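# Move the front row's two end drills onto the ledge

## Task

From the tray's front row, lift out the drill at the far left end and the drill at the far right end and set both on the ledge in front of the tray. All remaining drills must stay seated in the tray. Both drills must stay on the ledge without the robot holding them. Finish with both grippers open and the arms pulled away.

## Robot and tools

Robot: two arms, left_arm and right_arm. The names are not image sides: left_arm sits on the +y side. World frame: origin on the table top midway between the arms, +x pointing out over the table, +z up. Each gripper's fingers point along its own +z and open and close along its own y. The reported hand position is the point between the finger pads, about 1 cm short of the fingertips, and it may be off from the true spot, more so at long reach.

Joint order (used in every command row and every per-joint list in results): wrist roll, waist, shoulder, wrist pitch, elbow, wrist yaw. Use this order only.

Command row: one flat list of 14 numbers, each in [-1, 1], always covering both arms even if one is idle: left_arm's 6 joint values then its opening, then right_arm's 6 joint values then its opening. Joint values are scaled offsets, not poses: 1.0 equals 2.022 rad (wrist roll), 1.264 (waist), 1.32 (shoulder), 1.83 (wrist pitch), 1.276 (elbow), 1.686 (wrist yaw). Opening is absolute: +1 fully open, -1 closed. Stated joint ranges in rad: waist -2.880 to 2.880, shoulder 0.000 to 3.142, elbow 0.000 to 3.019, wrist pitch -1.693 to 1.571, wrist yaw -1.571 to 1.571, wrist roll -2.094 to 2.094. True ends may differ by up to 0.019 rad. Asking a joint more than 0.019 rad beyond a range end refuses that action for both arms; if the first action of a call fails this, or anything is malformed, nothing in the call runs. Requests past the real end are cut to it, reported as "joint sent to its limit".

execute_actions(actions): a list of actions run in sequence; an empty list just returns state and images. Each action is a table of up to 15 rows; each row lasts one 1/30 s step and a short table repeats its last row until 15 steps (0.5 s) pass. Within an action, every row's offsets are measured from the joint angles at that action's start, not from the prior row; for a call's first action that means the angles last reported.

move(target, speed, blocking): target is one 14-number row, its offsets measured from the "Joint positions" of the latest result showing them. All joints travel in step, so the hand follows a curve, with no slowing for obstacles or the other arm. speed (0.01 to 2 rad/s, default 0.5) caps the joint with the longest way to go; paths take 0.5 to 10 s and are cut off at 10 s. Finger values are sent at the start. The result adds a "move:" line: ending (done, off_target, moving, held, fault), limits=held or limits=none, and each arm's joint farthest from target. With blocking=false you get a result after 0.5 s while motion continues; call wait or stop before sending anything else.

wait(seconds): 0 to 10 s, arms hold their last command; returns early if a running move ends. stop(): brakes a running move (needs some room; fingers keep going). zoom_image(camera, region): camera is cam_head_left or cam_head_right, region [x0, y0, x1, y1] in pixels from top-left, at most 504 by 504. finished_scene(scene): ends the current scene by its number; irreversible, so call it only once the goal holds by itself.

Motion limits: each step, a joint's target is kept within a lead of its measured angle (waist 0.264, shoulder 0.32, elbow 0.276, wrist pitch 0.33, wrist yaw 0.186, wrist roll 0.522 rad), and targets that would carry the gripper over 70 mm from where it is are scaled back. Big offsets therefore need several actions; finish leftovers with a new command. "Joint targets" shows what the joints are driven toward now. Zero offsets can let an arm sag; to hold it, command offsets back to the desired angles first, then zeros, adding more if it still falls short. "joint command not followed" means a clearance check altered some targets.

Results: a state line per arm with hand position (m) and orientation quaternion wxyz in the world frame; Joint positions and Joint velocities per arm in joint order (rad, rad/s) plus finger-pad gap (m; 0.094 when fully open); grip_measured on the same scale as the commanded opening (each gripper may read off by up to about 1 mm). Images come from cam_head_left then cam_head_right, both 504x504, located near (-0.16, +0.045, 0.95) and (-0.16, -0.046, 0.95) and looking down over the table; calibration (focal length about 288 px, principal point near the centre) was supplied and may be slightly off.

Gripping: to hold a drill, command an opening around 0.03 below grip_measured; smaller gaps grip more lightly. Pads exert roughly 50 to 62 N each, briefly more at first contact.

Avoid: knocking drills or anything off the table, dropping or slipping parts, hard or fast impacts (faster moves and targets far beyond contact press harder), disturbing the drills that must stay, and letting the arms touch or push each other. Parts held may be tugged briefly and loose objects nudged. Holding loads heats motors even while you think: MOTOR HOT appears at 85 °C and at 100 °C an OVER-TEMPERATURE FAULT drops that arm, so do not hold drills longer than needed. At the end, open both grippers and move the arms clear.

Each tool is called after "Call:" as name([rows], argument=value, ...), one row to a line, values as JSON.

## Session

Call:
execute_actions(actions=[])

Scene clock: 0.00 s.
left_arm: end_effector_position=(+0.2217, +0.3053, +0.2156) grip_measured=+1.000 end_effector_quat_wxyz=(-0.076, +0.193, +0.978, +0.005) | right_arm: end_effector_position=(+0.8078, -0.1980, +0.3840) grip_measured=+1.000 end_effector_quat_wxyz=(+0.628, +0.482, +0.610, +0.035)
Joint names: [wrist roll, waist, shoulder, wrist pitch, elbow, wrist yaw]
Joint positions: left_arm=[ 0.55   0.234  1.013 -1.634  0.937 -0.064  0.094] | right_arm=[ 0.934  0.269  2.085 -0.335  2.124  0.77   0.094]
Joint velocities: left_arm=[-0.051 -0.005  0.005  0.012  0.012  0.007  0.   ] | right_arm=[ 0.022 -0.015  0.005  0.002  0.007 -0.007  0.   ]
Joint targets: left_arm=[0.550 0.234 1.010 -1.634 0.967 -0.064] | right_arm=[0.934 0.269 2.074 -0.329 2.158 0.770]

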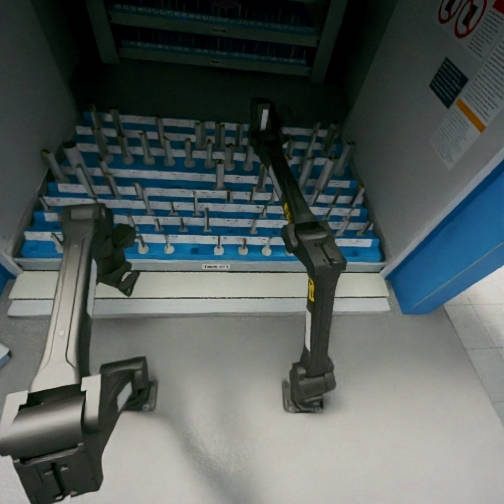

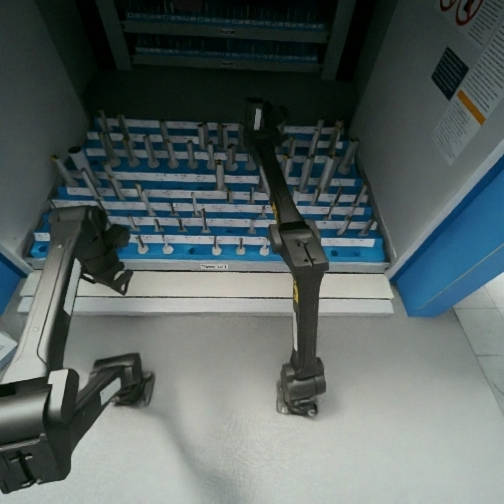

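Call:
move(target=[-0.277,0.37,-0.45,0.96,-0.52,0.41,0.4, -0.467,-0.6,-0.99,0.19,-0.99,-0.93,0.4], speed=1.2)

Call:
zoom_image(camera="cam_head_left", region=[0, 200, 200, 330])

Call:
zoom_image(camera="cam_head_left", region=[200, 200, 400, 330])

Call:
zoom_image(camera="cam_head_right", region=[0, 200, 200, 330])

Call:
zoom_image(camera="cam_head_right", region=[200, 200, 400, 330])

Scene clock: 15.53 s.
left_arm: end_effector_position=(+0.2993, +0.3485, +0.2853) grip_measured=+0.403 end_effector_quat_wxyz=(+0.696, -0.007, +0.718, -0.008) | right_arm: end_effector_position=(+0.3411, -0.3288, +0.4947) grip_measured=+0.402 end_effector_quat_wxyz=(+0.725, -0.098, +0.679, +0.060)
Joint names: [wrist roll, waist, shoulder, wrist pitch, elbow, wrist yaw]
Joint positions: left_arm=[0.002 0.693 0.42  0.1   0.281 0.624 0.066] | right_arm=[-0.001 -0.484  0.772 -0.007  0.864 -0.796  0.066]
Joint velocities: left_arm=[ 0.051 -0.005 -0.005 -0.012 -0.017 -0.007  0.   ] | right_arm=[-0.095 -0.005 -0.015 -0.002 -0.002 -0.066 -0.   ]
Joint targets: left_arm=[-0.010 0.702 0.419 0.123 0.273 0.627] | right_arm=[-0.011 -0.490 0.778 0.012 0.861 -0.798]
move: off_target (left_arm); limits=none; left_arm: farthest joint: the wrist pitch, 0.023 radians from its target (1.757 radians at the start); right_arm: farthest joint: the wrist pitch, 0.020 radians from its target (0.348 radians at the start)

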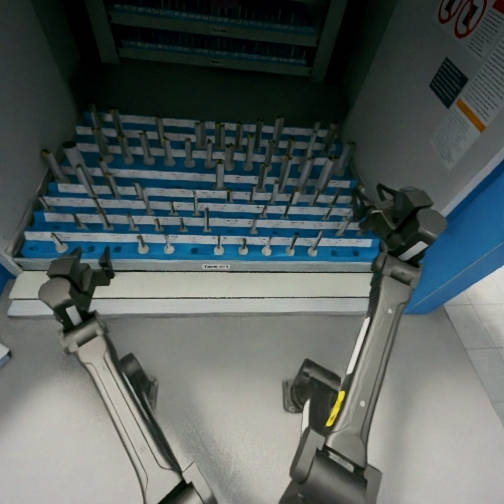

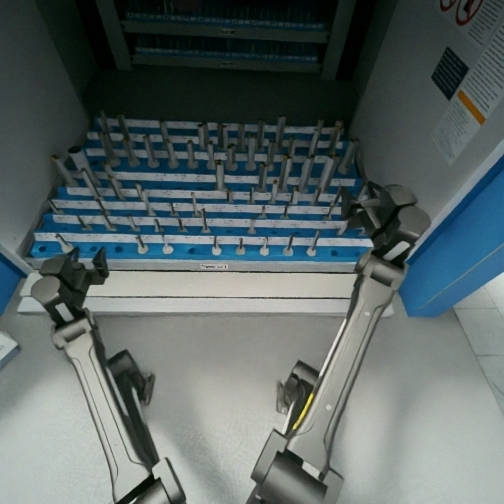

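Region (0, 200, 200, 330) of cam_head_left's 504x504 image, scaled by 2.520, with more detail than that image has; it fills the top 328 rows of this view, and the rest is white.

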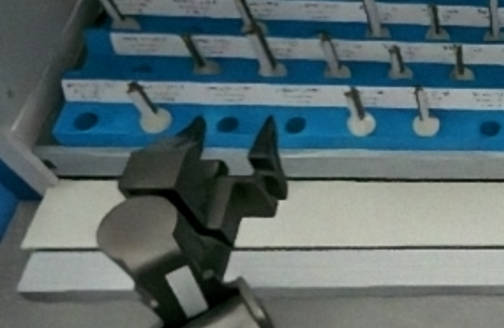

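Region (200, 200, 400, 330) of cam_head_left's 504x504 image, scaled by 2.520, with more detail than that image has; it fills the top 328 rows of this view, and the rest is white.

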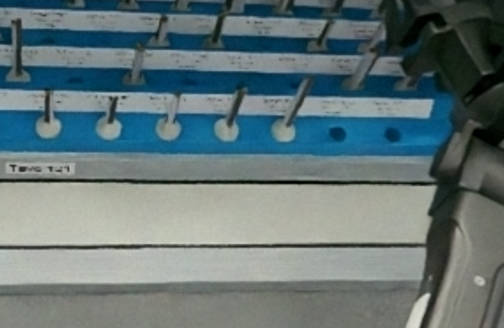

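Region (0, 200, 200, 330) of cam_head_right's 504x504 image, scaled by 2.520, with more detail than that image has; it fills the top 328 rows of this view, and the rest is white.

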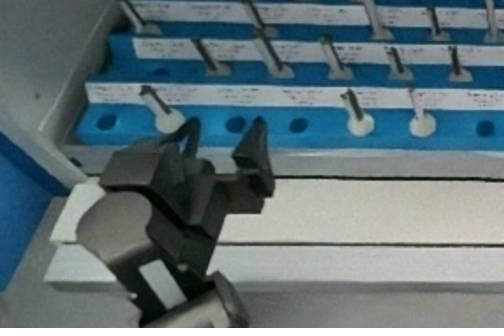

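Region (200, 200, 400, 330) of cam_head_right's 504x504 image, scaled by 2.520, with more detail than that image has; it fills the top 328 rows of this view, and the rest is white.

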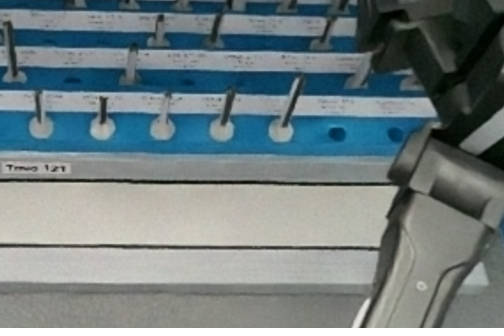

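Call:
move(target=[0,0.258,0.42,0.28,0.09,0.192,0.4, 0,0.048,0.097,0.343,-0.442,0.047,0.2], speed=1.0)

Scene clock: 36.47 s.
left_arm: end_effector_position=(+0.3173, +0.4573, +0.2428) grip_measured=+0.403 end_effector_quat_wxyz=(+0.695, -0.016, +0.719, -0.016) | right_arm: end_effector_position=(+0.3278, -0.3099, +0.2508) grip_measured=+0.202 end_effector_quat_wxyz=(+0.702, -0.069, +0.705, +0.071)
Joint names: [wrist roll, waist, shoulder, wrist pitch, elbow, wrist yaw]
Joint positions: left_arm=[0.002 1.014 0.982 0.589 0.335 0.946 0.066] | right_arm=[-0.001 -0.433  0.898  0.598  0.294 -0.719  0.056]
Joint velocities: left_arm=[ 0.007 -0.015 -0.015 -0.007  0.002  0.007  0.   ] | right_arm=[ 0.022 -0.005 -0.024 -0.007 -0.002 -0.051 -0.   ]
Joint targets: left_arm=[0.002 1.019 0.975 0.612 0.395 0.948] | right_arm=[-0.001 -0.423 0.901 0.621 0.300 -0.717]
move: off_target (left_arm, right_arm); limits=none; left_arm: farthest joint: the elbow, 0.061 radians from its target (0.115 radians at the start); right_arm: farthest joint: the wrist pitch, 0.022 radians from its target (0.628 radians at the start)

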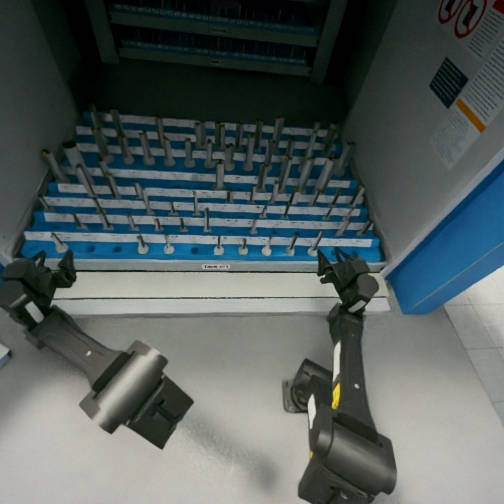

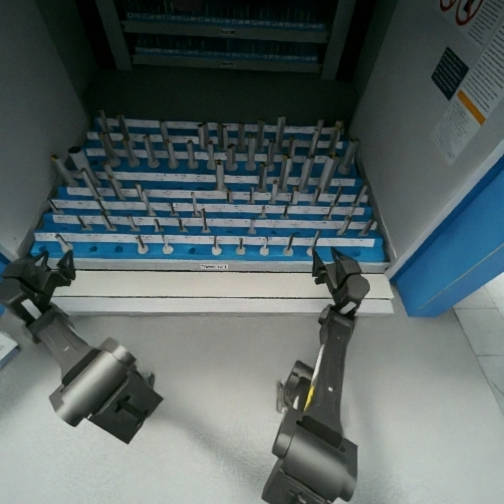

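Call:
move(target=[0,0,0.413,0.293,0.106,0,0.2, 0,0,0.362,0.299,-0.034,0,0.0], speed=0.7)

Call:
zoom_image(camera="cam_head_left", region=[15, 215, 105, 285])

Call:
zoom_image(camera="cam_head_right", region=[15, 215, 105, 285])

Call:
zoom_image(camera="cam_head_left", region=[275, 220, 365, 290])

Call:
zoom_image(camera="cam_head_right", region=[275, 220, 365, 290])

Scene clock: 43.80 s.
left_arm: end_effector_position=(+0.3611, +0.5179, +0.1683) grip_measured=+0.203 end_effector_quat_wxyz=(+0.706, -0.001, +0.708, -0.001) | right_arm: end_effector_position=(+0.3519, -0.3238, +0.1706) grip_measured=+0.002 end_effector_quat_wxyz=(+0.704, -0.070, +0.704, +0.070)
Joint names: [wrist roll, waist, shoulder, wrist pitch, elbow, wrist yaw]
Joint positions: left_arm=[0.002 1.014 1.537 1.103 0.428 0.946 0.057] | right_arm=[-0.001 -0.433  1.378  1.123  0.255 -0.719  0.047]
Joint velocities: left_arm=[-0.037  0.005  0.005 -0.002 -0.017  0.007 -0.001] | right_arm=[-0.037 -0.005 -0.024  0.017  0.012  0.022  0.001]
Joint targets: left_arm=[0.002 1.014 1.527 1.126 0.470 0.946] | right_arm=[-0.001 -0.433 1.376 1.145 0.251 -0.719]
move: off_target (left_arm, right_arm); limits=none; left_arm: farthest joint: the elbow, 0.042 radians from its target (0.135 radians at the start); right_arm: farthest joint: the wrist pitch, 0.022 radians from its target (0.547 radians at the start)

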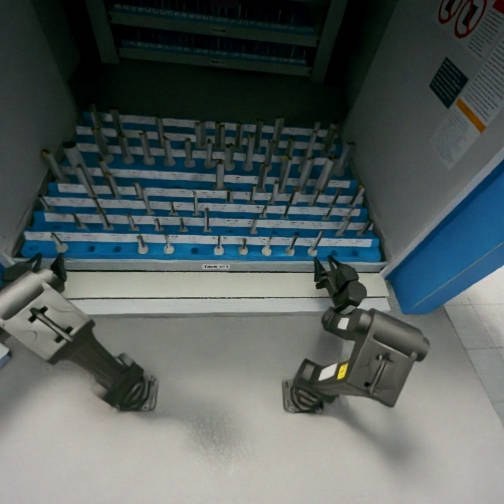

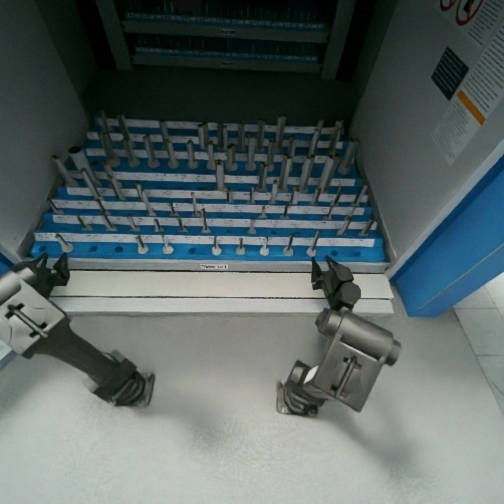

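Region (15, 215, 105, 285) of cam_head_left's 504x504 image, scaled by 5.600, with more detail than that image has.

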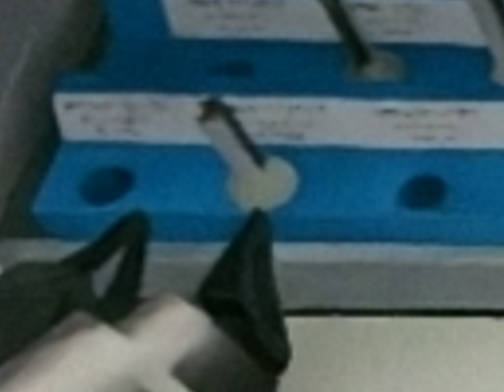

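Region (15, 215, 105, 285) of cam_head_right's 504x504 image, scaled by 5.600, with more detail than that image has.

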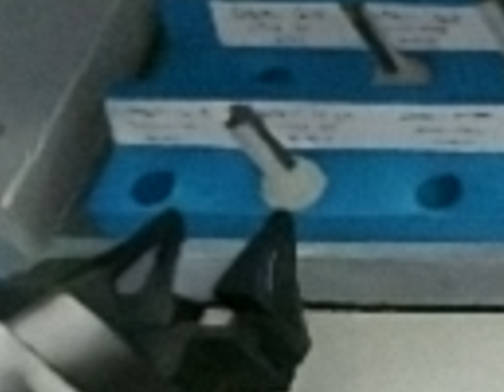

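Region (275, 220, 365, 290) of cam_head_left's 504x504 image, scaled by 5.600, with more detail than that image has.

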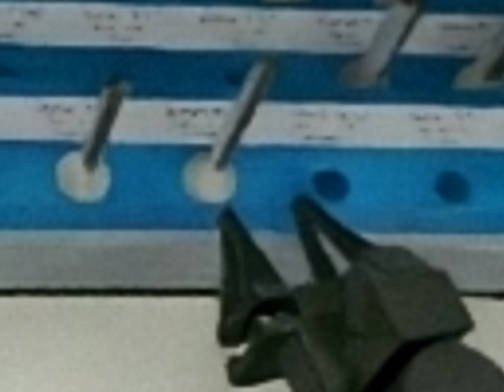

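Region (275, 220, 365, 290) of cam_head_right's 504x504 image, scaled by 5.600, with more detail than that image has.

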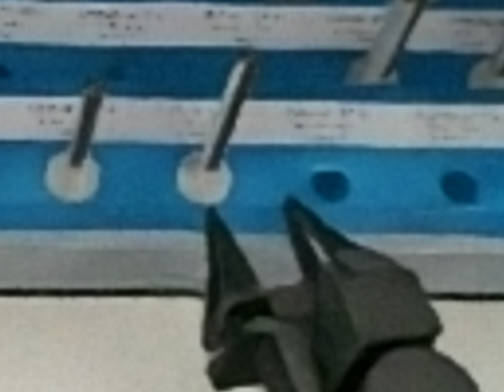

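Call:
move(target=[0,-0.119,0.063,-0.0175,0.118,-0.088,0.0, 0,0.1155,0.088,-0.01,0.1254,0.0825,-0.1], speed=0.22)

Call:
zoom_image(camera="cam_head_left", region=[15, 205, 105, 275])

Call:
zoom_image(camera="cam_head_right", region=[15, 205, 105, 275])

Call:
zoom_image(camera="cam_head_left", region=[275, 210, 365, 280])

Call:
zoom_image(camera="cam_head_right", region=[275, 210, 365, 280])

Scene clock: 59.97 s.
left_arm: end_effector_position=(+0.4246, +0.5170, +0.1686) grip_measured=+0.003 end_effector_quat_wxyz=(+0.707, +0.000, +0.707, +0.001) | right_arm: end_effector_position=(+0.4107, -0.3089, +0.1711) grip_measured=-0.098 end_effector_quat_wxyz=(+0.704, -0.071, +0.703, +0.070)
Joint names: [wrist roll, waist, shoulder, wrist pitch, elbow, wrist yaw]
Joint positions: left_arm=[0.002 0.869 1.617 1.08  0.537 0.8   0.047] | right_arm=[-0.001 -0.293  1.489  1.113  0.377 -0.582  0.042]
Joint velocities: left_arm=[ 0.051  0.005 -0.005  0.002  0.002 -0.022  0.   ] | right_arm=[ 0.022  0.005 -0.005 -0.017  0.007  0.095 -0.   ]
Joint targets: left_arm=[0.002 0.863 1.620 1.071 0.579 0.797] | right_arm=[-0.001 -0.287 1.494 1.105 0.415 -0.580]
move: off_target (left_arm, right_arm); limits=none; left_arm: farthest joint: the elbow, 0.041 radians from its target (0.150 radians at the start); right_arm: farthest joint: the elbow, 0.038 radians from its target (0.160 radians at the start)

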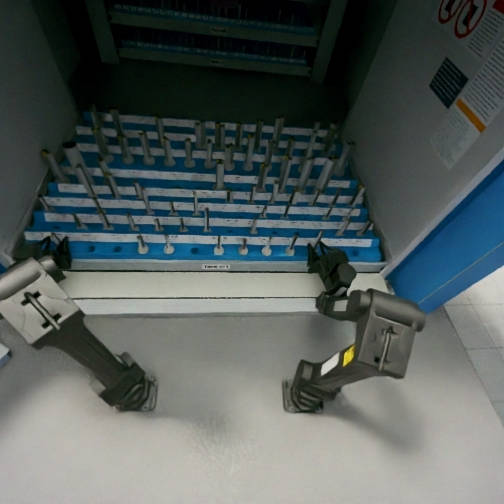

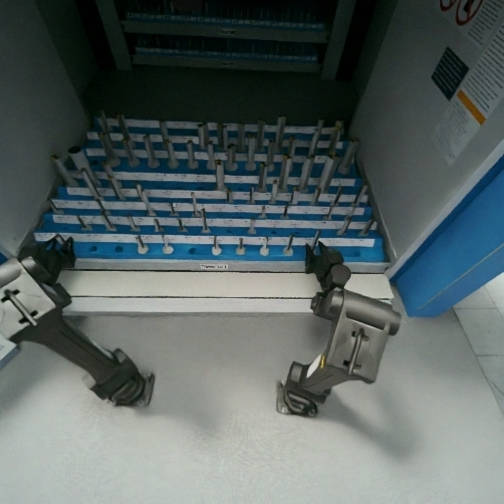

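Region (15, 205, 105, 275) of cam_head_left's 504x504 image, scaled by 5.600, with more detail than that image has.

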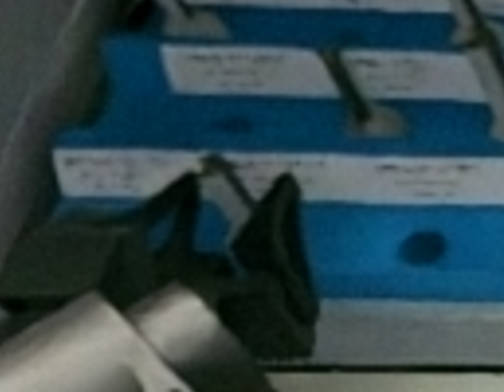

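Region (15, 205, 105, 275) of cam_head_right's 504x504 image, scaled by 5.600, with more detail than that image has.

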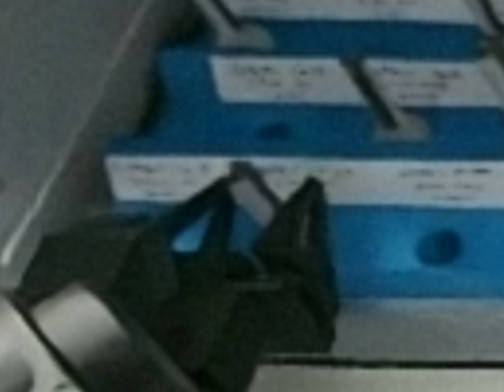

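Region (275, 210, 365, 280) of cam_head_left's 504x504 image, scaled by 5.600, with more detail than that image has.

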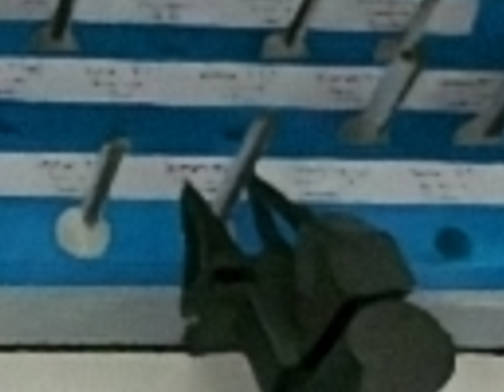

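Region (275, 210, 365, 280) of cam_head_right's 504x504 image, scaled by 5.600, with more detail than that image has.

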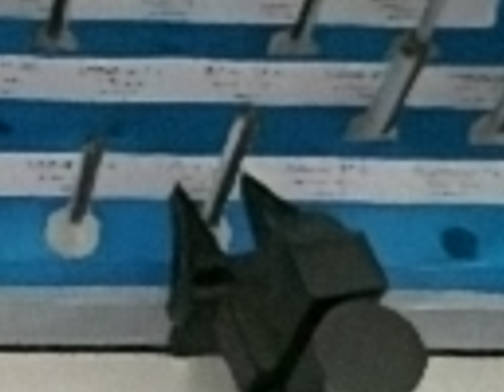

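Call:
move(target=[0,0,-0.005,0.008,0.03,0,-0.85, 0,0,-0.005,0.008,0.028,0,-0.85], speed=0.1)

Scene clock: 64.43 s.
left_arm: end_effector_position=(+0.4248, +0.5158, +0.1686) grip_measured=-0.719 end_effector_quat_wxyz=(+0.707, +0.002, +0.707, -0.002) | right_arm: end_effector_position=(+0.4107, -0.3090, +0.1711) grip_measured=-0.741 end_effector_quat_wxyz=(+0.704, -0.071, +0.703, +0.070)
Joint names: [wrist roll, waist, shoulder, wrist pitch, elbow, wrist yaw]
Joint positions: left_arm=[0.001 0.869 1.617 1.08  0.537 0.805 0.013] | right_arm=[-0.001 -0.293  1.489  1.113  0.377 -0.582  0.012]
Joint velocities: left_arm=[ 0.022  0.005 -0.005 -0.002  0.002  0.007  0.001] | right_arm=[ 0.037  0.005  0.005 -0.007 -0.012  0.066  0.001]
Joint targets: left_arm=[0.002 0.869 1.611 1.095 0.576 0.800] | right_arm=[-0.001 -0.293 1.483 1.127 0.413 -0.582]
move: off_target (left_arm, right_arm); limits=none; left_arm: farthest joint: the elbow, 0.038 radians from its target (0.038 radians at the start); right_arm: farthest joint: the elbow, 0.035 radians from its target (0.035 radians at the start)

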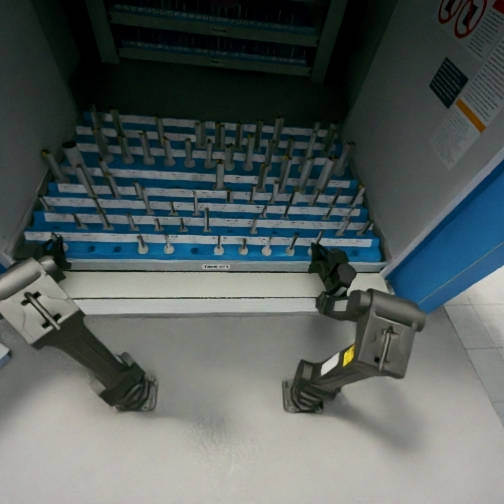

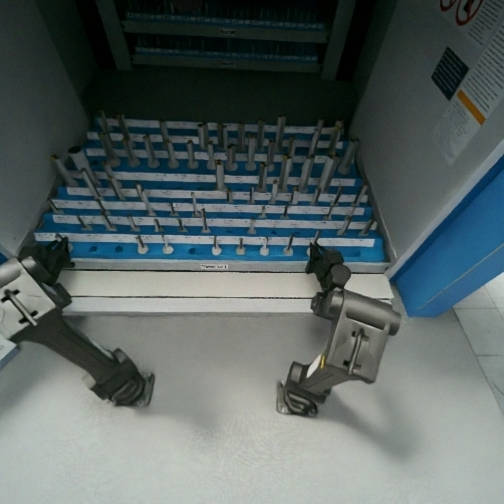

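Call:
execute_actions([
  [
[0,0,-0.016,0.008,0.040,0,-0.85,0,0,-0.014,0.008,0.037,0,-0.85],
[0,0,-0.027,0.008,0.050,0,-0.85,0,0,-0.023,0.008,0.046,0,-0.85],
[0,0,-0.036,0.006,0.058,0,-0.85,0,0,-0.032,0.006,0.054,0,-0.85],
[0,0,-0.043,0.002,0.060,0,-0.85,0,0,-0.040,0.001,0.055,0,-0.85],
[0,0,-0.050,-0.003,0.061,0,-0.85,0,0,-0.049,-0.006,0.056,0,-0.85],
[0,0,-0.057,-0.009,0.062,0,-0.85,0,0,-0.057,-0.013,0.058,0,-0.85],
[0,0,-0.064,-0.015,0.063,0,-0.85,0,0,-0.066,-0.020,0.059,0,-0.85],
[0,0,-0.071,-0.020,0.064,0,-0.85,0,0,-0.074,-0.027,0.061,0,-0.85],
[0,0,-0.078,-0.026,0.066,0,-0.85,0,0,-0.083,-0.034,0.062,0,-0.85],
[0,0,-0.085,-0.032,0.067,0,-0.85,0,0,-0.091,-0.041,0.064,0,-0.85],
[0,0,-0.092,-0.037,0.069,0,-0.85,0,0,-0.100,-0.048,0.066,0,-0.85],
[0,0,-0.099,-0.043,0.070,0,-0.85,0,0,-0.108,-0.055,0.068,0,-0.85],
[0,0,-0.106,-0.049,0.072,0,-0.85,0,0,-0.117,-0.062,0.070,0,-0.85],
[0,0,-0.106,-0.054,0.072,0,-0.85,0,0,-0.117,-0.069,0.070,0,-0.85],
[0,0,-0.106,-0.060,0.072,0,-0.85,0,0,-0.117,-0.076,0.070,0,-0.85]
],
])

Call:
wait(seconds=0.4)

Scene clock: 78.27 s.
left_arm: end_effector_position=(+0.4239, +0.5149, +0.2008) grip_measured=-0.761 end_effector_quat_wxyz=(+0.711, +0.006, +0.703, +0.002) | right_arm: end_effector_position=(+0.4098, -0.3086, +0.2032) grip_measured=-0.741 end_effector_quat_wxyz=(+0.709, -0.074, +0.698, +0.067)
Joint names: [wrist roll, waist, shoulder, wrist pitch, elbow, wrist yaw]
Joint positions: left_arm=[0.001 0.869 1.517 0.982 0.55  0.805 0.011] | right_arm=[-0.001 -0.293  1.367  0.989  0.395 -0.582  0.012]
Joint velocities: left_arm=[-0.037  0.005 -0.249 -0.276  0.017  0.051 -0.001] | right_arm=[-0.007 -0.005 -0.249 -0.315  0.051  0.022  0.   ]
Joint targets: left_arm=[0.001 0.868 1.477 0.970 0.629 0.805] | right_arm=[-0.001 -0.293 1.335 0.974 0.467 -0.582]

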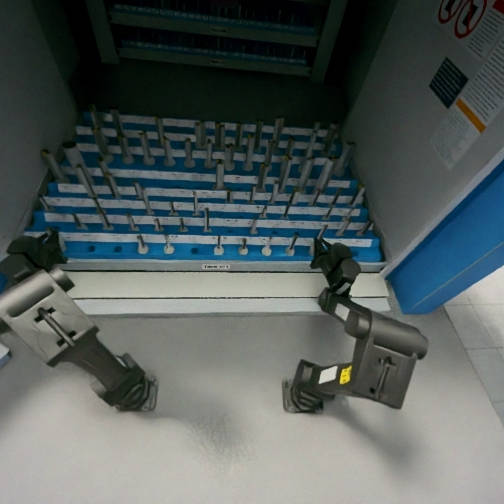

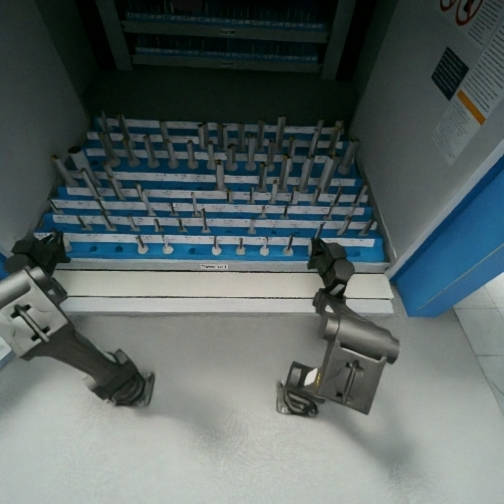

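Scene clock: 78.67 s.
left_arm: end_effector_position=(+0.4239, +0.5150, +0.2037) grip_measured=-0.761 end_effector_quat_wxyz=(+0.710, +0.005, +0.704, +0.001) | right_arm: end_effector_position=(+0.4102, -0.3088, +0.2035) grip_measured=-0.741 end_effector_quat_wxyz=(+0.705, -0.072, +0.702, +0.069)
Joint names: [wrist roll, waist, shoulder, wrist pitch, elbow, wrist yaw]
Joint positions: left_arm=[0.001 0.869 1.505 0.964 0.553 0.805 0.011] | right_arm=[-0.001 -0.293  1.357  0.965  0.398 -0.582  0.012]
Joint velocities: left_arm=[-0.037 -0.005 -0.005  0.017 -0.022 -0.066  0.   ] | right_arm=[ 0.007 -0.015  0.005  0.007  0.007  0.022  0.001]
Joint targets: left_arm=[0.001 0.868 1.477 0.970 0.629 0.805] | right_arm=[-0.001 -0.293 1.335 0.974 0.467 -0.582]
wait: 0.40 s; at rest by 0.33 s

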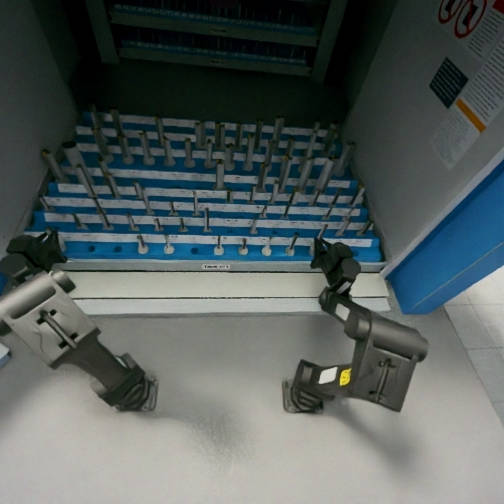

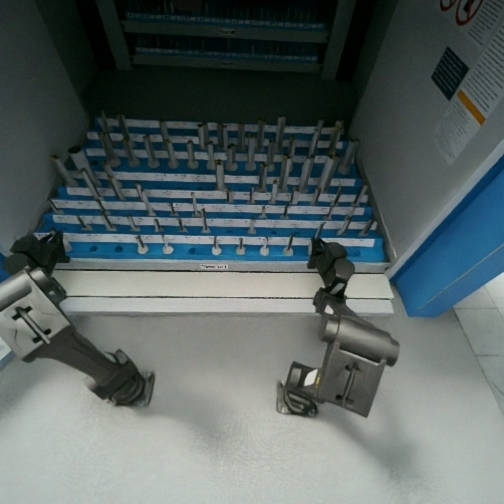

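Call:
execute_actions([
  [
[0,0,-0.027,0.002,0.062,0,-0.85,0,0,-0.025,0.003,0.057,0,-0.85],
[0,0,-0.033,-0.002,0.064,0,-0.85,0,0,-0.033,-0.001,0.059,0,-0.85],
[0,0,-0.039,-0.008,0.066,0,-0.85,0,0,-0.041,-0.008,0.062,0,-0.85],
[0,0,-0.046,-0.014,0.069,0,-0.85,0,0,-0.048,-0.015,0.064,0,-0.85],
[0,0,-0.052,-0.020,0.071,0,-0.85,0,0,-0.056,-0.023,0.067,0,-0.85],
[0,0,-0.058,-0.026,0.073,0,-0.85,0,0,-0.064,-0.030,0.070,0,-0.85],
[0,0,-0.064,-0.032,0.075,0,-0.85,0,0,-0.072,-0.037,0.072,0,-0.85],
[0,0,-0.070,-0.038,0.078,0,-0.85,0,0,-0.080,-0.045,0.075,0,-0.85],
[0,0,-0.076,-0.044,0.080,0,-0.85,0,0,-0.088,-0.052,0.078,0,-0.85],
[0,0,-0.083,-0.050,0.082,0,-0.85,0,0,-0.095,-0.059,0.081,0,-0.85],
[0,0,-0.089,-0.056,0.084,0,-0.85,0,0,-0.103,-0.067,0.083,0,-0.85],
[0,0,-0.095,-0.062,0.087,0,-0.85,0,0,-0.111,-0.074,0.086,0,-0.85],
[0,0,-0.101,-0.068,0.089,0,-0.85,0,0,-0.119,-0.081,0.089,0,-0.85],
[0,0,-0.101,-0.074,0.089,0,-0.85,0,0,-0.119,-0.089,0.089,0,-0.85],
[0,0,-0.101,-0.080,0.089,0,-0.85,0,0,-0.119,-0.096,0.089,0,-0.85]
],
])

Call:
wait(seconds=0.4)

Call:
zoom_image(camera="cam_head_right", region=[15, 205, 105, 275])

Call:
zoom_image(camera="cam_head_left", region=[275, 205, 365, 275])

Scene clock: 96.60 s.
left_arm: end_effector_position=(+0.4242, +0.5154, +0.2360) grip_measured=-0.761 end_effector_quat_wxyz=(+0.709, +0.004, +0.705, +0.001) | right_arm: end_effector_position=(+0.4089, -0.3084, +0.2382) grip_measured=-0.741 end_effector_quat_wxyz=(+0.706, -0.072, +0.701, +0.068)
Joint names: [wrist roll, waist, shoulder, wrist pitch, elbow, wrist yaw]
Joint positions: left_arm=[0.001 0.869 1.408 0.833 0.583 0.804 0.011] | right_arm=[-0.001 -0.293  1.231  0.807  0.432 -0.581  0.012]
Joint velocities: left_arm=[ 0.11  -0.015 -0.2   -0.291  0.09  -0.022 -0.   ] | right_arm=[-0.022 -0.005 -0.22  -0.354  0.076 -0.022 -0.001]
Joint targets: left_arm=[0.001 0.869 1.372 0.817 0.666 0.805] | right_arm=[-0.001 -0.293 1.200 0.789 0.512 -0.582]

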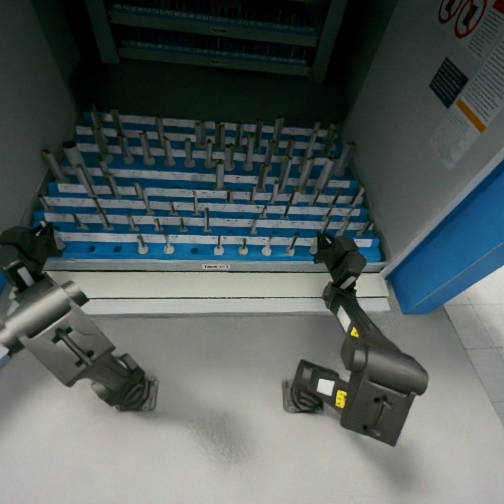

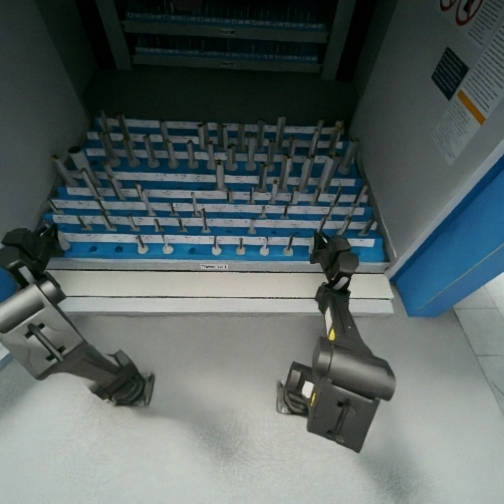

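Scene clock: 97.00 s.
left_arm: end_effector_position=(+0.4247, +0.5159, +0.2393) grip_measured=-0.761 end_effector_quat_wxyz=(+0.708, +0.002, +0.707, -0.001) | right_arm: end_effector_position=(+0.4087, -0.3083, +0.2370) grip_measured=-0.741 end_effector_quat_wxyz=(+0.701, -0.069, +0.706, +0.071)
Joint names: [wrist roll, waist, shoulder, wrist pitch, elbow, wrist yaw]
Joint positions: left_arm=[0.001 0.869 1.398 0.811 0.589 0.804 0.011] | right_arm=[-0.001 -0.293  1.221  0.778  0.435 -0.581  0.012]
Joint velocities: left_arm=[ 0.007 -0.005 -0.005 -0.017 -0.007  0.051 -0.001] | right_arm=[ 0.037 -0.015 -0.005  0.002  0.017  0.007 -0.001]
Joint targets: left_arm=[0.001 0.869 1.372 0.817 0.666 0.805] | right_arm=[-0.001 -0.293 1.200 0.789 0.512 -0.582]
wait: 0.40 s; at rest by 0.37 s

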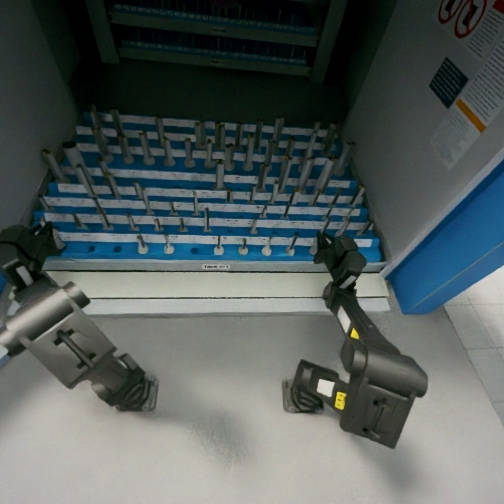

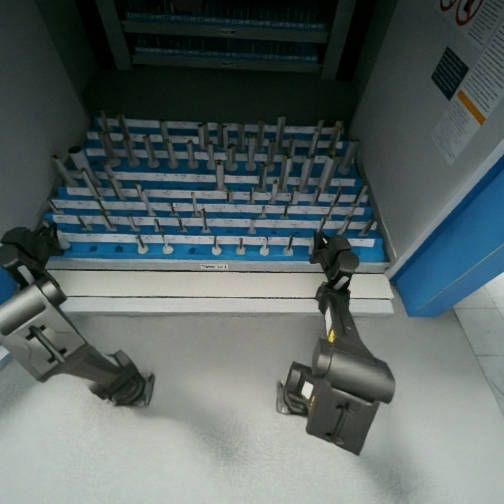

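Region (15, 205, 105, 275) of cam_head_right's 504x504 image, scaled by 5.600, with more detail than that image has.

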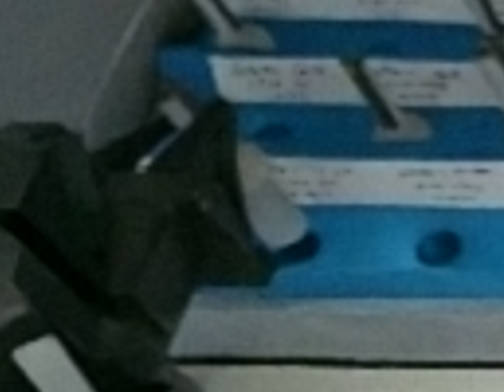

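Region (275, 205, 365, 275) of cam_head_left's 504x504 image, scaled by 5.600, with more detail than that image has.

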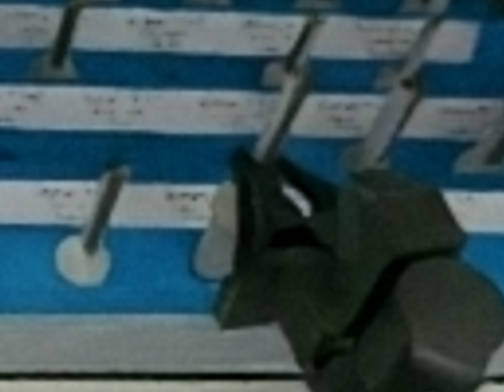

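Call:
move(target=[0,0.0815,-0.267,-0.069,-0.147,0.056,-0.85, 0,-0.309,-0.165,-0.088,-0.004,-0.228,-0.85], speed=0.4)

Scene clock: 105.80 s.
left_arm: end_effector_position=(+0.3424, +0.4673, +0.2568) grip_measured=-0.761 end_effector_quat_wxyz=(+0.708, +0.003, +0.706, +0.000) | right_arm: end_effector_position=(+0.3250, -0.3859, +0.2711) grip_measured=-0.741 end_effector_quat_wxyz=(+0.704, -0.069, +0.704, +0.068)
Joint names: [wrist roll, waist, shoulder, wrist pitch, elbow, wrist yaw]
Joint positions: left_arm=[0.002 0.962 1.065 0.679 0.39  0.897 0.011] | right_arm=[-0.001 -0.681  1.025  0.609  0.417 -0.964  0.012]
Joint velocities: left_arm=[ 0.007 -0.015  0.005 -0.007  0.022  0.007  0.   ] | right_arm=[-0.022  0.005 -0.005 -0.022 -0.007  0.022 -0.   ]
Joint targets: left_arm=[0.001 0.971 1.045 0.685 0.401 0.899] | right_arm=[-0.001 -0.684 1.003 0.617 0.429 -0.966]
move: off_target (right_arm); limits=none; left_arm: farthest joint: the shoulder, 0.019 radians from its target (0.352 radians at the start); right_arm: farthest joint: the shoulder, 0.022 radians from its target (0.218 radians at the start)

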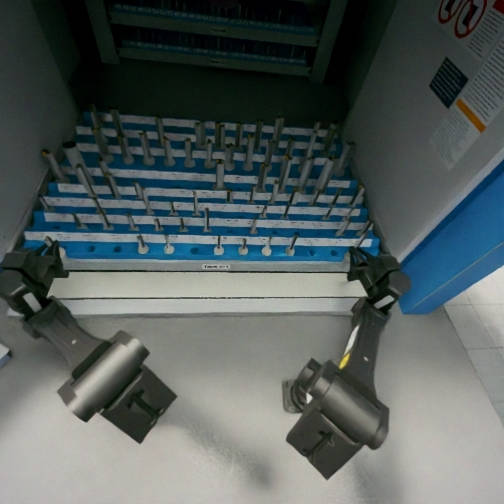

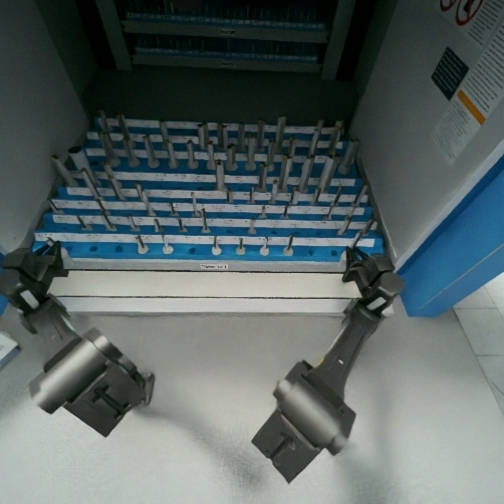

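Call:
move(target=[0,0,0.361,0.346,-0.076,0,-0.85, 0,0,0.387,0.3776,-0.0956,0,-0.85], speed=0.4)

Call:
zoom_image(camera="cam_head_right", region=[30, 240, 120, 310])

Call:
zoom_image(camera="cam_head_left", region=[300, 240, 390, 310])

Scene clock: 112.37 s.
left_arm: end_effector_position=(+0.3440, +0.4693, +0.1454) grip_measured=-0.761 end_effector_quat_wxyz=(+0.707, +0.003, +0.707, -0.000) | right_arm: end_effector_position=(+0.3259, -0.3868, +0.1465) grip_measured=-0.741 end_effector_quat_wxyz=(+0.704, -0.068, +0.704, +0.068)
Joint names: [wrist roll, waist, shoulder, wrist pitch, elbow, wrist yaw]
Joint positions: left_arm=[0.002 0.962 1.559 1.27  0.29  0.897 0.011] | right_arm=[-0.001 -0.681  1.549  1.259  0.289 -0.964  0.012]
Joint velocities: left_arm=[-0.051 -0.005 -0.015  0.007 -0.017 -0.037  0.   ] | right_arm=[ 0.037 -0.015  0.005 -0.007  0.012  0.007  0.   ]
Joint targets: left_arm=[0.002 0.962 1.541 1.312 0.294 0.897] | right_arm=[-0.001 -0.681 1.536 1.300 0.295 -0.964]
move: off_target (left_arm, right_arm); limits=none; left_arm: farthest joint: the wrist pitch, 0.042 radians from its target (0.634 radians at the start); right_arm: farthest joint: the wrist pitch, 0.041 radians from its target (0.691 radians at the start)

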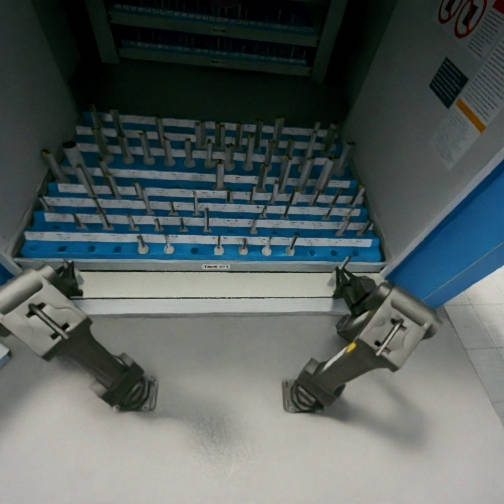

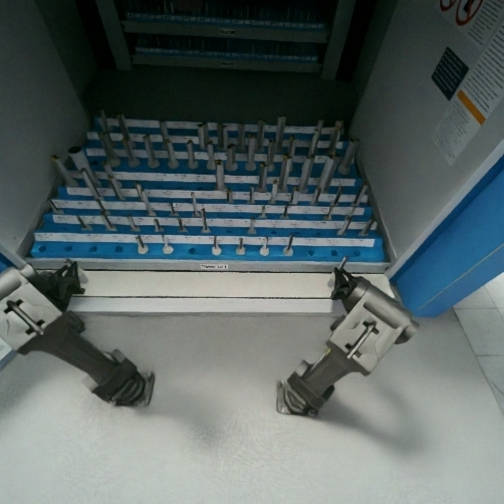

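Region (30, 240, 120, 310) of cam_head_right's 504x504 image, scaled by 5.600, with more detail than that image has.

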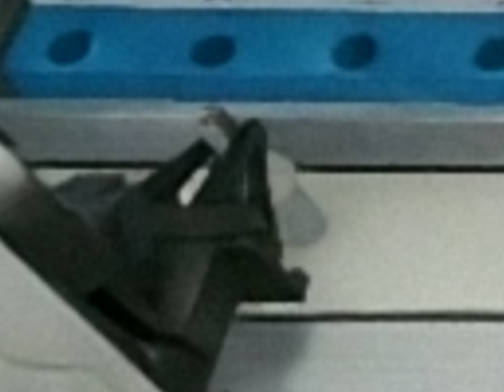

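Region (300, 240, 390, 310) of cam_head_left's 504x504 image, scaled by 5.600, with more detail than that image has.

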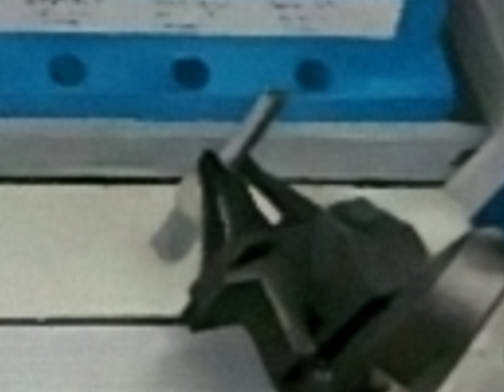

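Call:
move(target=[0,0,0.058,0.058,0.02,0,-0.85, 0,0,0.058,0.059,0.025,0,-0.85], speed=0.12)

Scene clock: 116.07 s.
left_arm: end_effector_position=(+0.3444, +0.4694, +0.1318) grip_measured=-0.761 end_effector_quat_wxyz=(+0.707, +0.003, +0.707, -0.002) | right_arm: end_effector_position=(+0.3264, -0.3869, +0.1333) grip_measured=-0.741 end_effector_quat_wxyz=(+0.704, -0.069, +0.704, +0.069)
Joint names: [wrist roll, waist, shoulder, wrist pitch, elbow, wrist yaw]
Joint positions: left_arm=[0.002 0.962 1.635 1.346 0.29  0.9   0.011] | right_arm=[-0.001 -0.681  1.624  1.334  0.289 -0.966  0.012]
Joint velocities: left_arm=[ 0.022 -0.005 -0.015  0.012  0.017 -0.007 -0.001] | right_arm=[-0.037  0.005  0.015  0.002 -0.002  0.051  0.001]
Joint targets: left_arm=[0.002 0.962 1.635 1.377 0.315 0.897] | right_arm=[-0.001 -0.681 1.625 1.367 0.320 -0.963]
move: off_target (left_arm, right_arm); limits=none; left_arm: farthest joint: the wrist pitch, 0.030 radians from its target (0.106 radians at the start); right_arm: farthest joint: the wrist pitch, 0.033 radians from its target (0.108 radians at the start)

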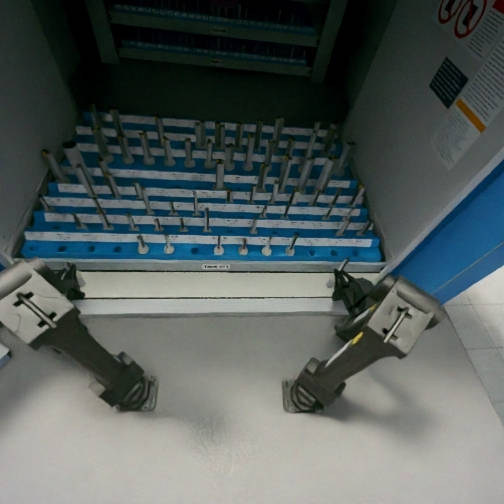

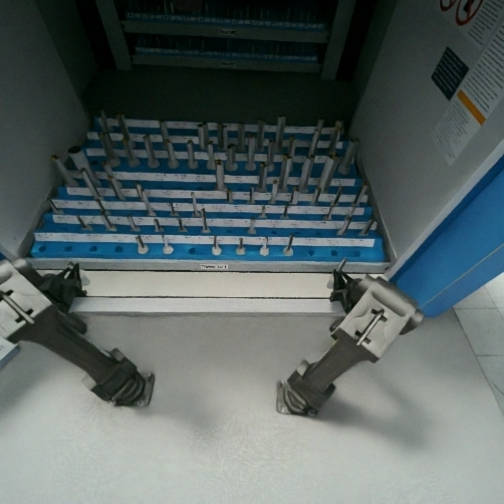

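Call:
execute_actions([
  [
[0,0,0.003,0.010,0.015,0,-0.85,0,0,0.003,0.010,0.018,0,-0.85],
[0,0,0.003,0.004,0.01,0,-0.85,0,0,0.003,0.004,0.012,0,-0.85],
[0,0,0.003,0.004,0.01,0,-0.85,0,0,0.003,0.004,0.012,0,-0.85],
[0,0,0.002,0.004,0.01,0,-0.78,0,0,0.002,0.004,0.012,0,-0.76],
[0,0,0.002,0.004,0.01,0,-0.76,0,0,0.002,0.004,0.012,0,-0.74],
[0,0,0.002,0.004,0.01,0,-0.74,0,0,0.002,0.004,0.012,0,-0.72],
[0,0,0.002,0.004,0.01,0,-0.71,0,0,0.002,0.004,0.012,0,-0.69],
[0,0,0.002,0.004,0.01,0,-0.66,0,0,0.002,0.004,0.012,0,-0.64],
[0,0,0.002,0.004,0.01,0,-0.5,0,0,0.002,0.004,0.012,0,-0.5],
[0,0,0.002,0.004,0.01,0,1,0,0,0.002,0.004,0.012,0,1]
],
])

Call:
wait(seconds=0.4)

Scene clock: 122.67 s.
left_arm: end_effector_position=(+0.3444, +0.4692, +0.1315) grip_measured=+0.968 end_effector_quat_wxyz=(+0.707, +0.003, +0.707, -0.002) | right_arm: end_effector_position=(+0.3264, -0.3868, +0.1332) grip_measured=+0.969 end_effector_quat_wxyz=(+0.703, -0.069, +0.704, +0.069)
Joint names: [wrist roll, waist, shoulder, wrist pitch, elbow, wrist yaw]
Joint positions: left_arm=[0.002 0.962 1.636 1.346 0.29  0.9   0.092] | right_arm=[-0.001 -0.681  1.624  1.334  0.289 -0.967  0.092]
Joint velocities: left_arm=[ 0.007 -0.015  0.005 -0.007  0.002 -0.037  0.082] | right_arm=[ 0.037 -0.005  0.015 -0.002  0.007  0.037  0.081]
Joint targets: left_arm=[0.002 0.962 1.638 1.353 0.302 0.899] | right_arm=[-0.001 -0.681 1.627 1.342 0.304 -0.966]

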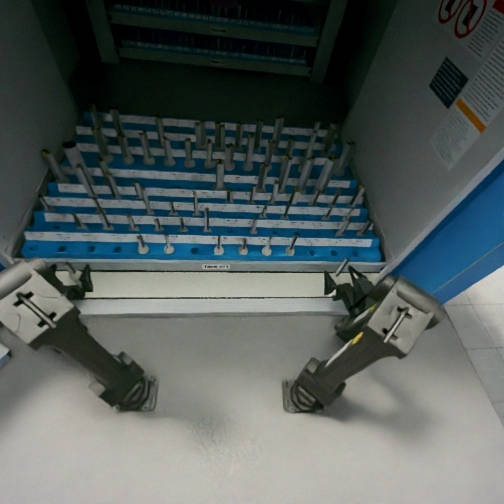

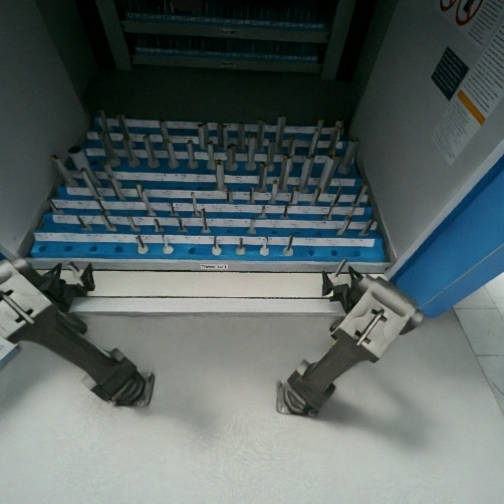

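Scene clock: 123.07 s.
left_arm: end_effector_position=(+0.3444, +0.4692, +0.1315) grip_measured=+1.000 end_effector_quat_wxyz=(+0.707, +0.003, +0.707, -0.002) | right_arm: end_effector_position=(+0.3264, -0.3868, +0.1332) grip_measured=+1.000 end_effector_quat_wxyz=(+0.703, -0.069, +0.704, +0.069)
Joint names: [wrist roll, waist, shoulder, wrist pitch, elbow, wrist yaw]
Joint positions: left_arm=[0.002 0.962 1.636 1.346 0.29  0.9   0.094] | right_arm=[-0.001 -0.681  1.624  1.334  0.289 -0.967  0.094]
Joint velocities: left_arm=[-0.022  0.005  0.005 -0.007 -0.017 -0.007  0.   ] | right_arm=[-0.081 -0.024  0.005 -0.017  0.002 -0.051  0.   ]
Joint targets: left_arm=[0.002 0.962 1.638 1.353 0.302 0.899] | right_arm=[-0.001 -0.681 1.627 1.342 0.304 -0.966]
wait: 0.40 s; at rest by 0.20 s

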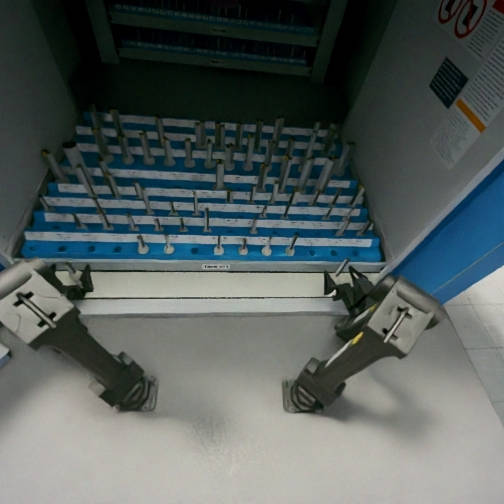

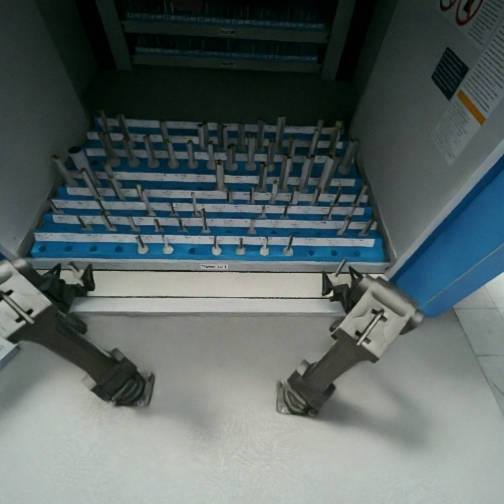

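Call:
move(target=[0,0,-0.68,-0.42,0.02,0,1, 0,0,-0.68,-0.36,0.02,0,1], speed=0.9)

Scene clock: 129.83 s.
left_arm: end_effector_position=(+0.3003, +0.4145, +0.2963) grip_measured=+1.000 end_effector_quat_wxyz=(+0.737, +0.043, +0.674, +0.038) | right_arm: end_effector_position=(+0.2723, -0.3343, +0.3143) grip_measured=+1.000 end_effector_quat_wxyz=(+0.756, -0.137, +0.640, +0.000)
Joint names: [wrist roll, waist, shoulder, wrist pitch, elbow, wrist yaw]
Joint positions: left_arm=[0.002 0.962 0.733 0.586 0.29  0.9   0.094] | right_arm=[-0.001 -0.681  0.72   0.684  0.289 -0.967  0.094]
Joint velocities: left_arm=[ 0.022  0.015  0.005  0.012 -0.022 -0.066  0.   ] | right_arm=[-0.037 -0.015  0.005  0.012  0.007 -0.066  0.   ]
Joint targets: left_arm=[0.002 0.962 0.738 0.577 0.315 0.900] | right_arm=[-0.001 -0.681 0.727 0.676 0.314 -0.967]
move: off_target (left_arm, right_arm); limits=none; left_arm: farthest joint: the elbow, 0.026 radians from its target (0.026 radians at the start); right_arm: farthest joint: the elbow, 0.026 radians from its target (0.026 radians at the start)

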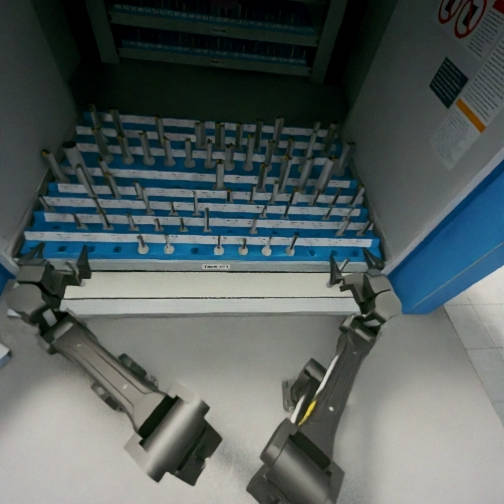

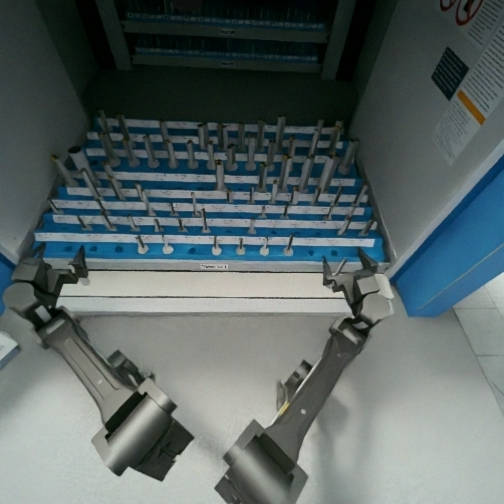

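Call:
finished_scene(scene=2)

The scene is finished: the task was done.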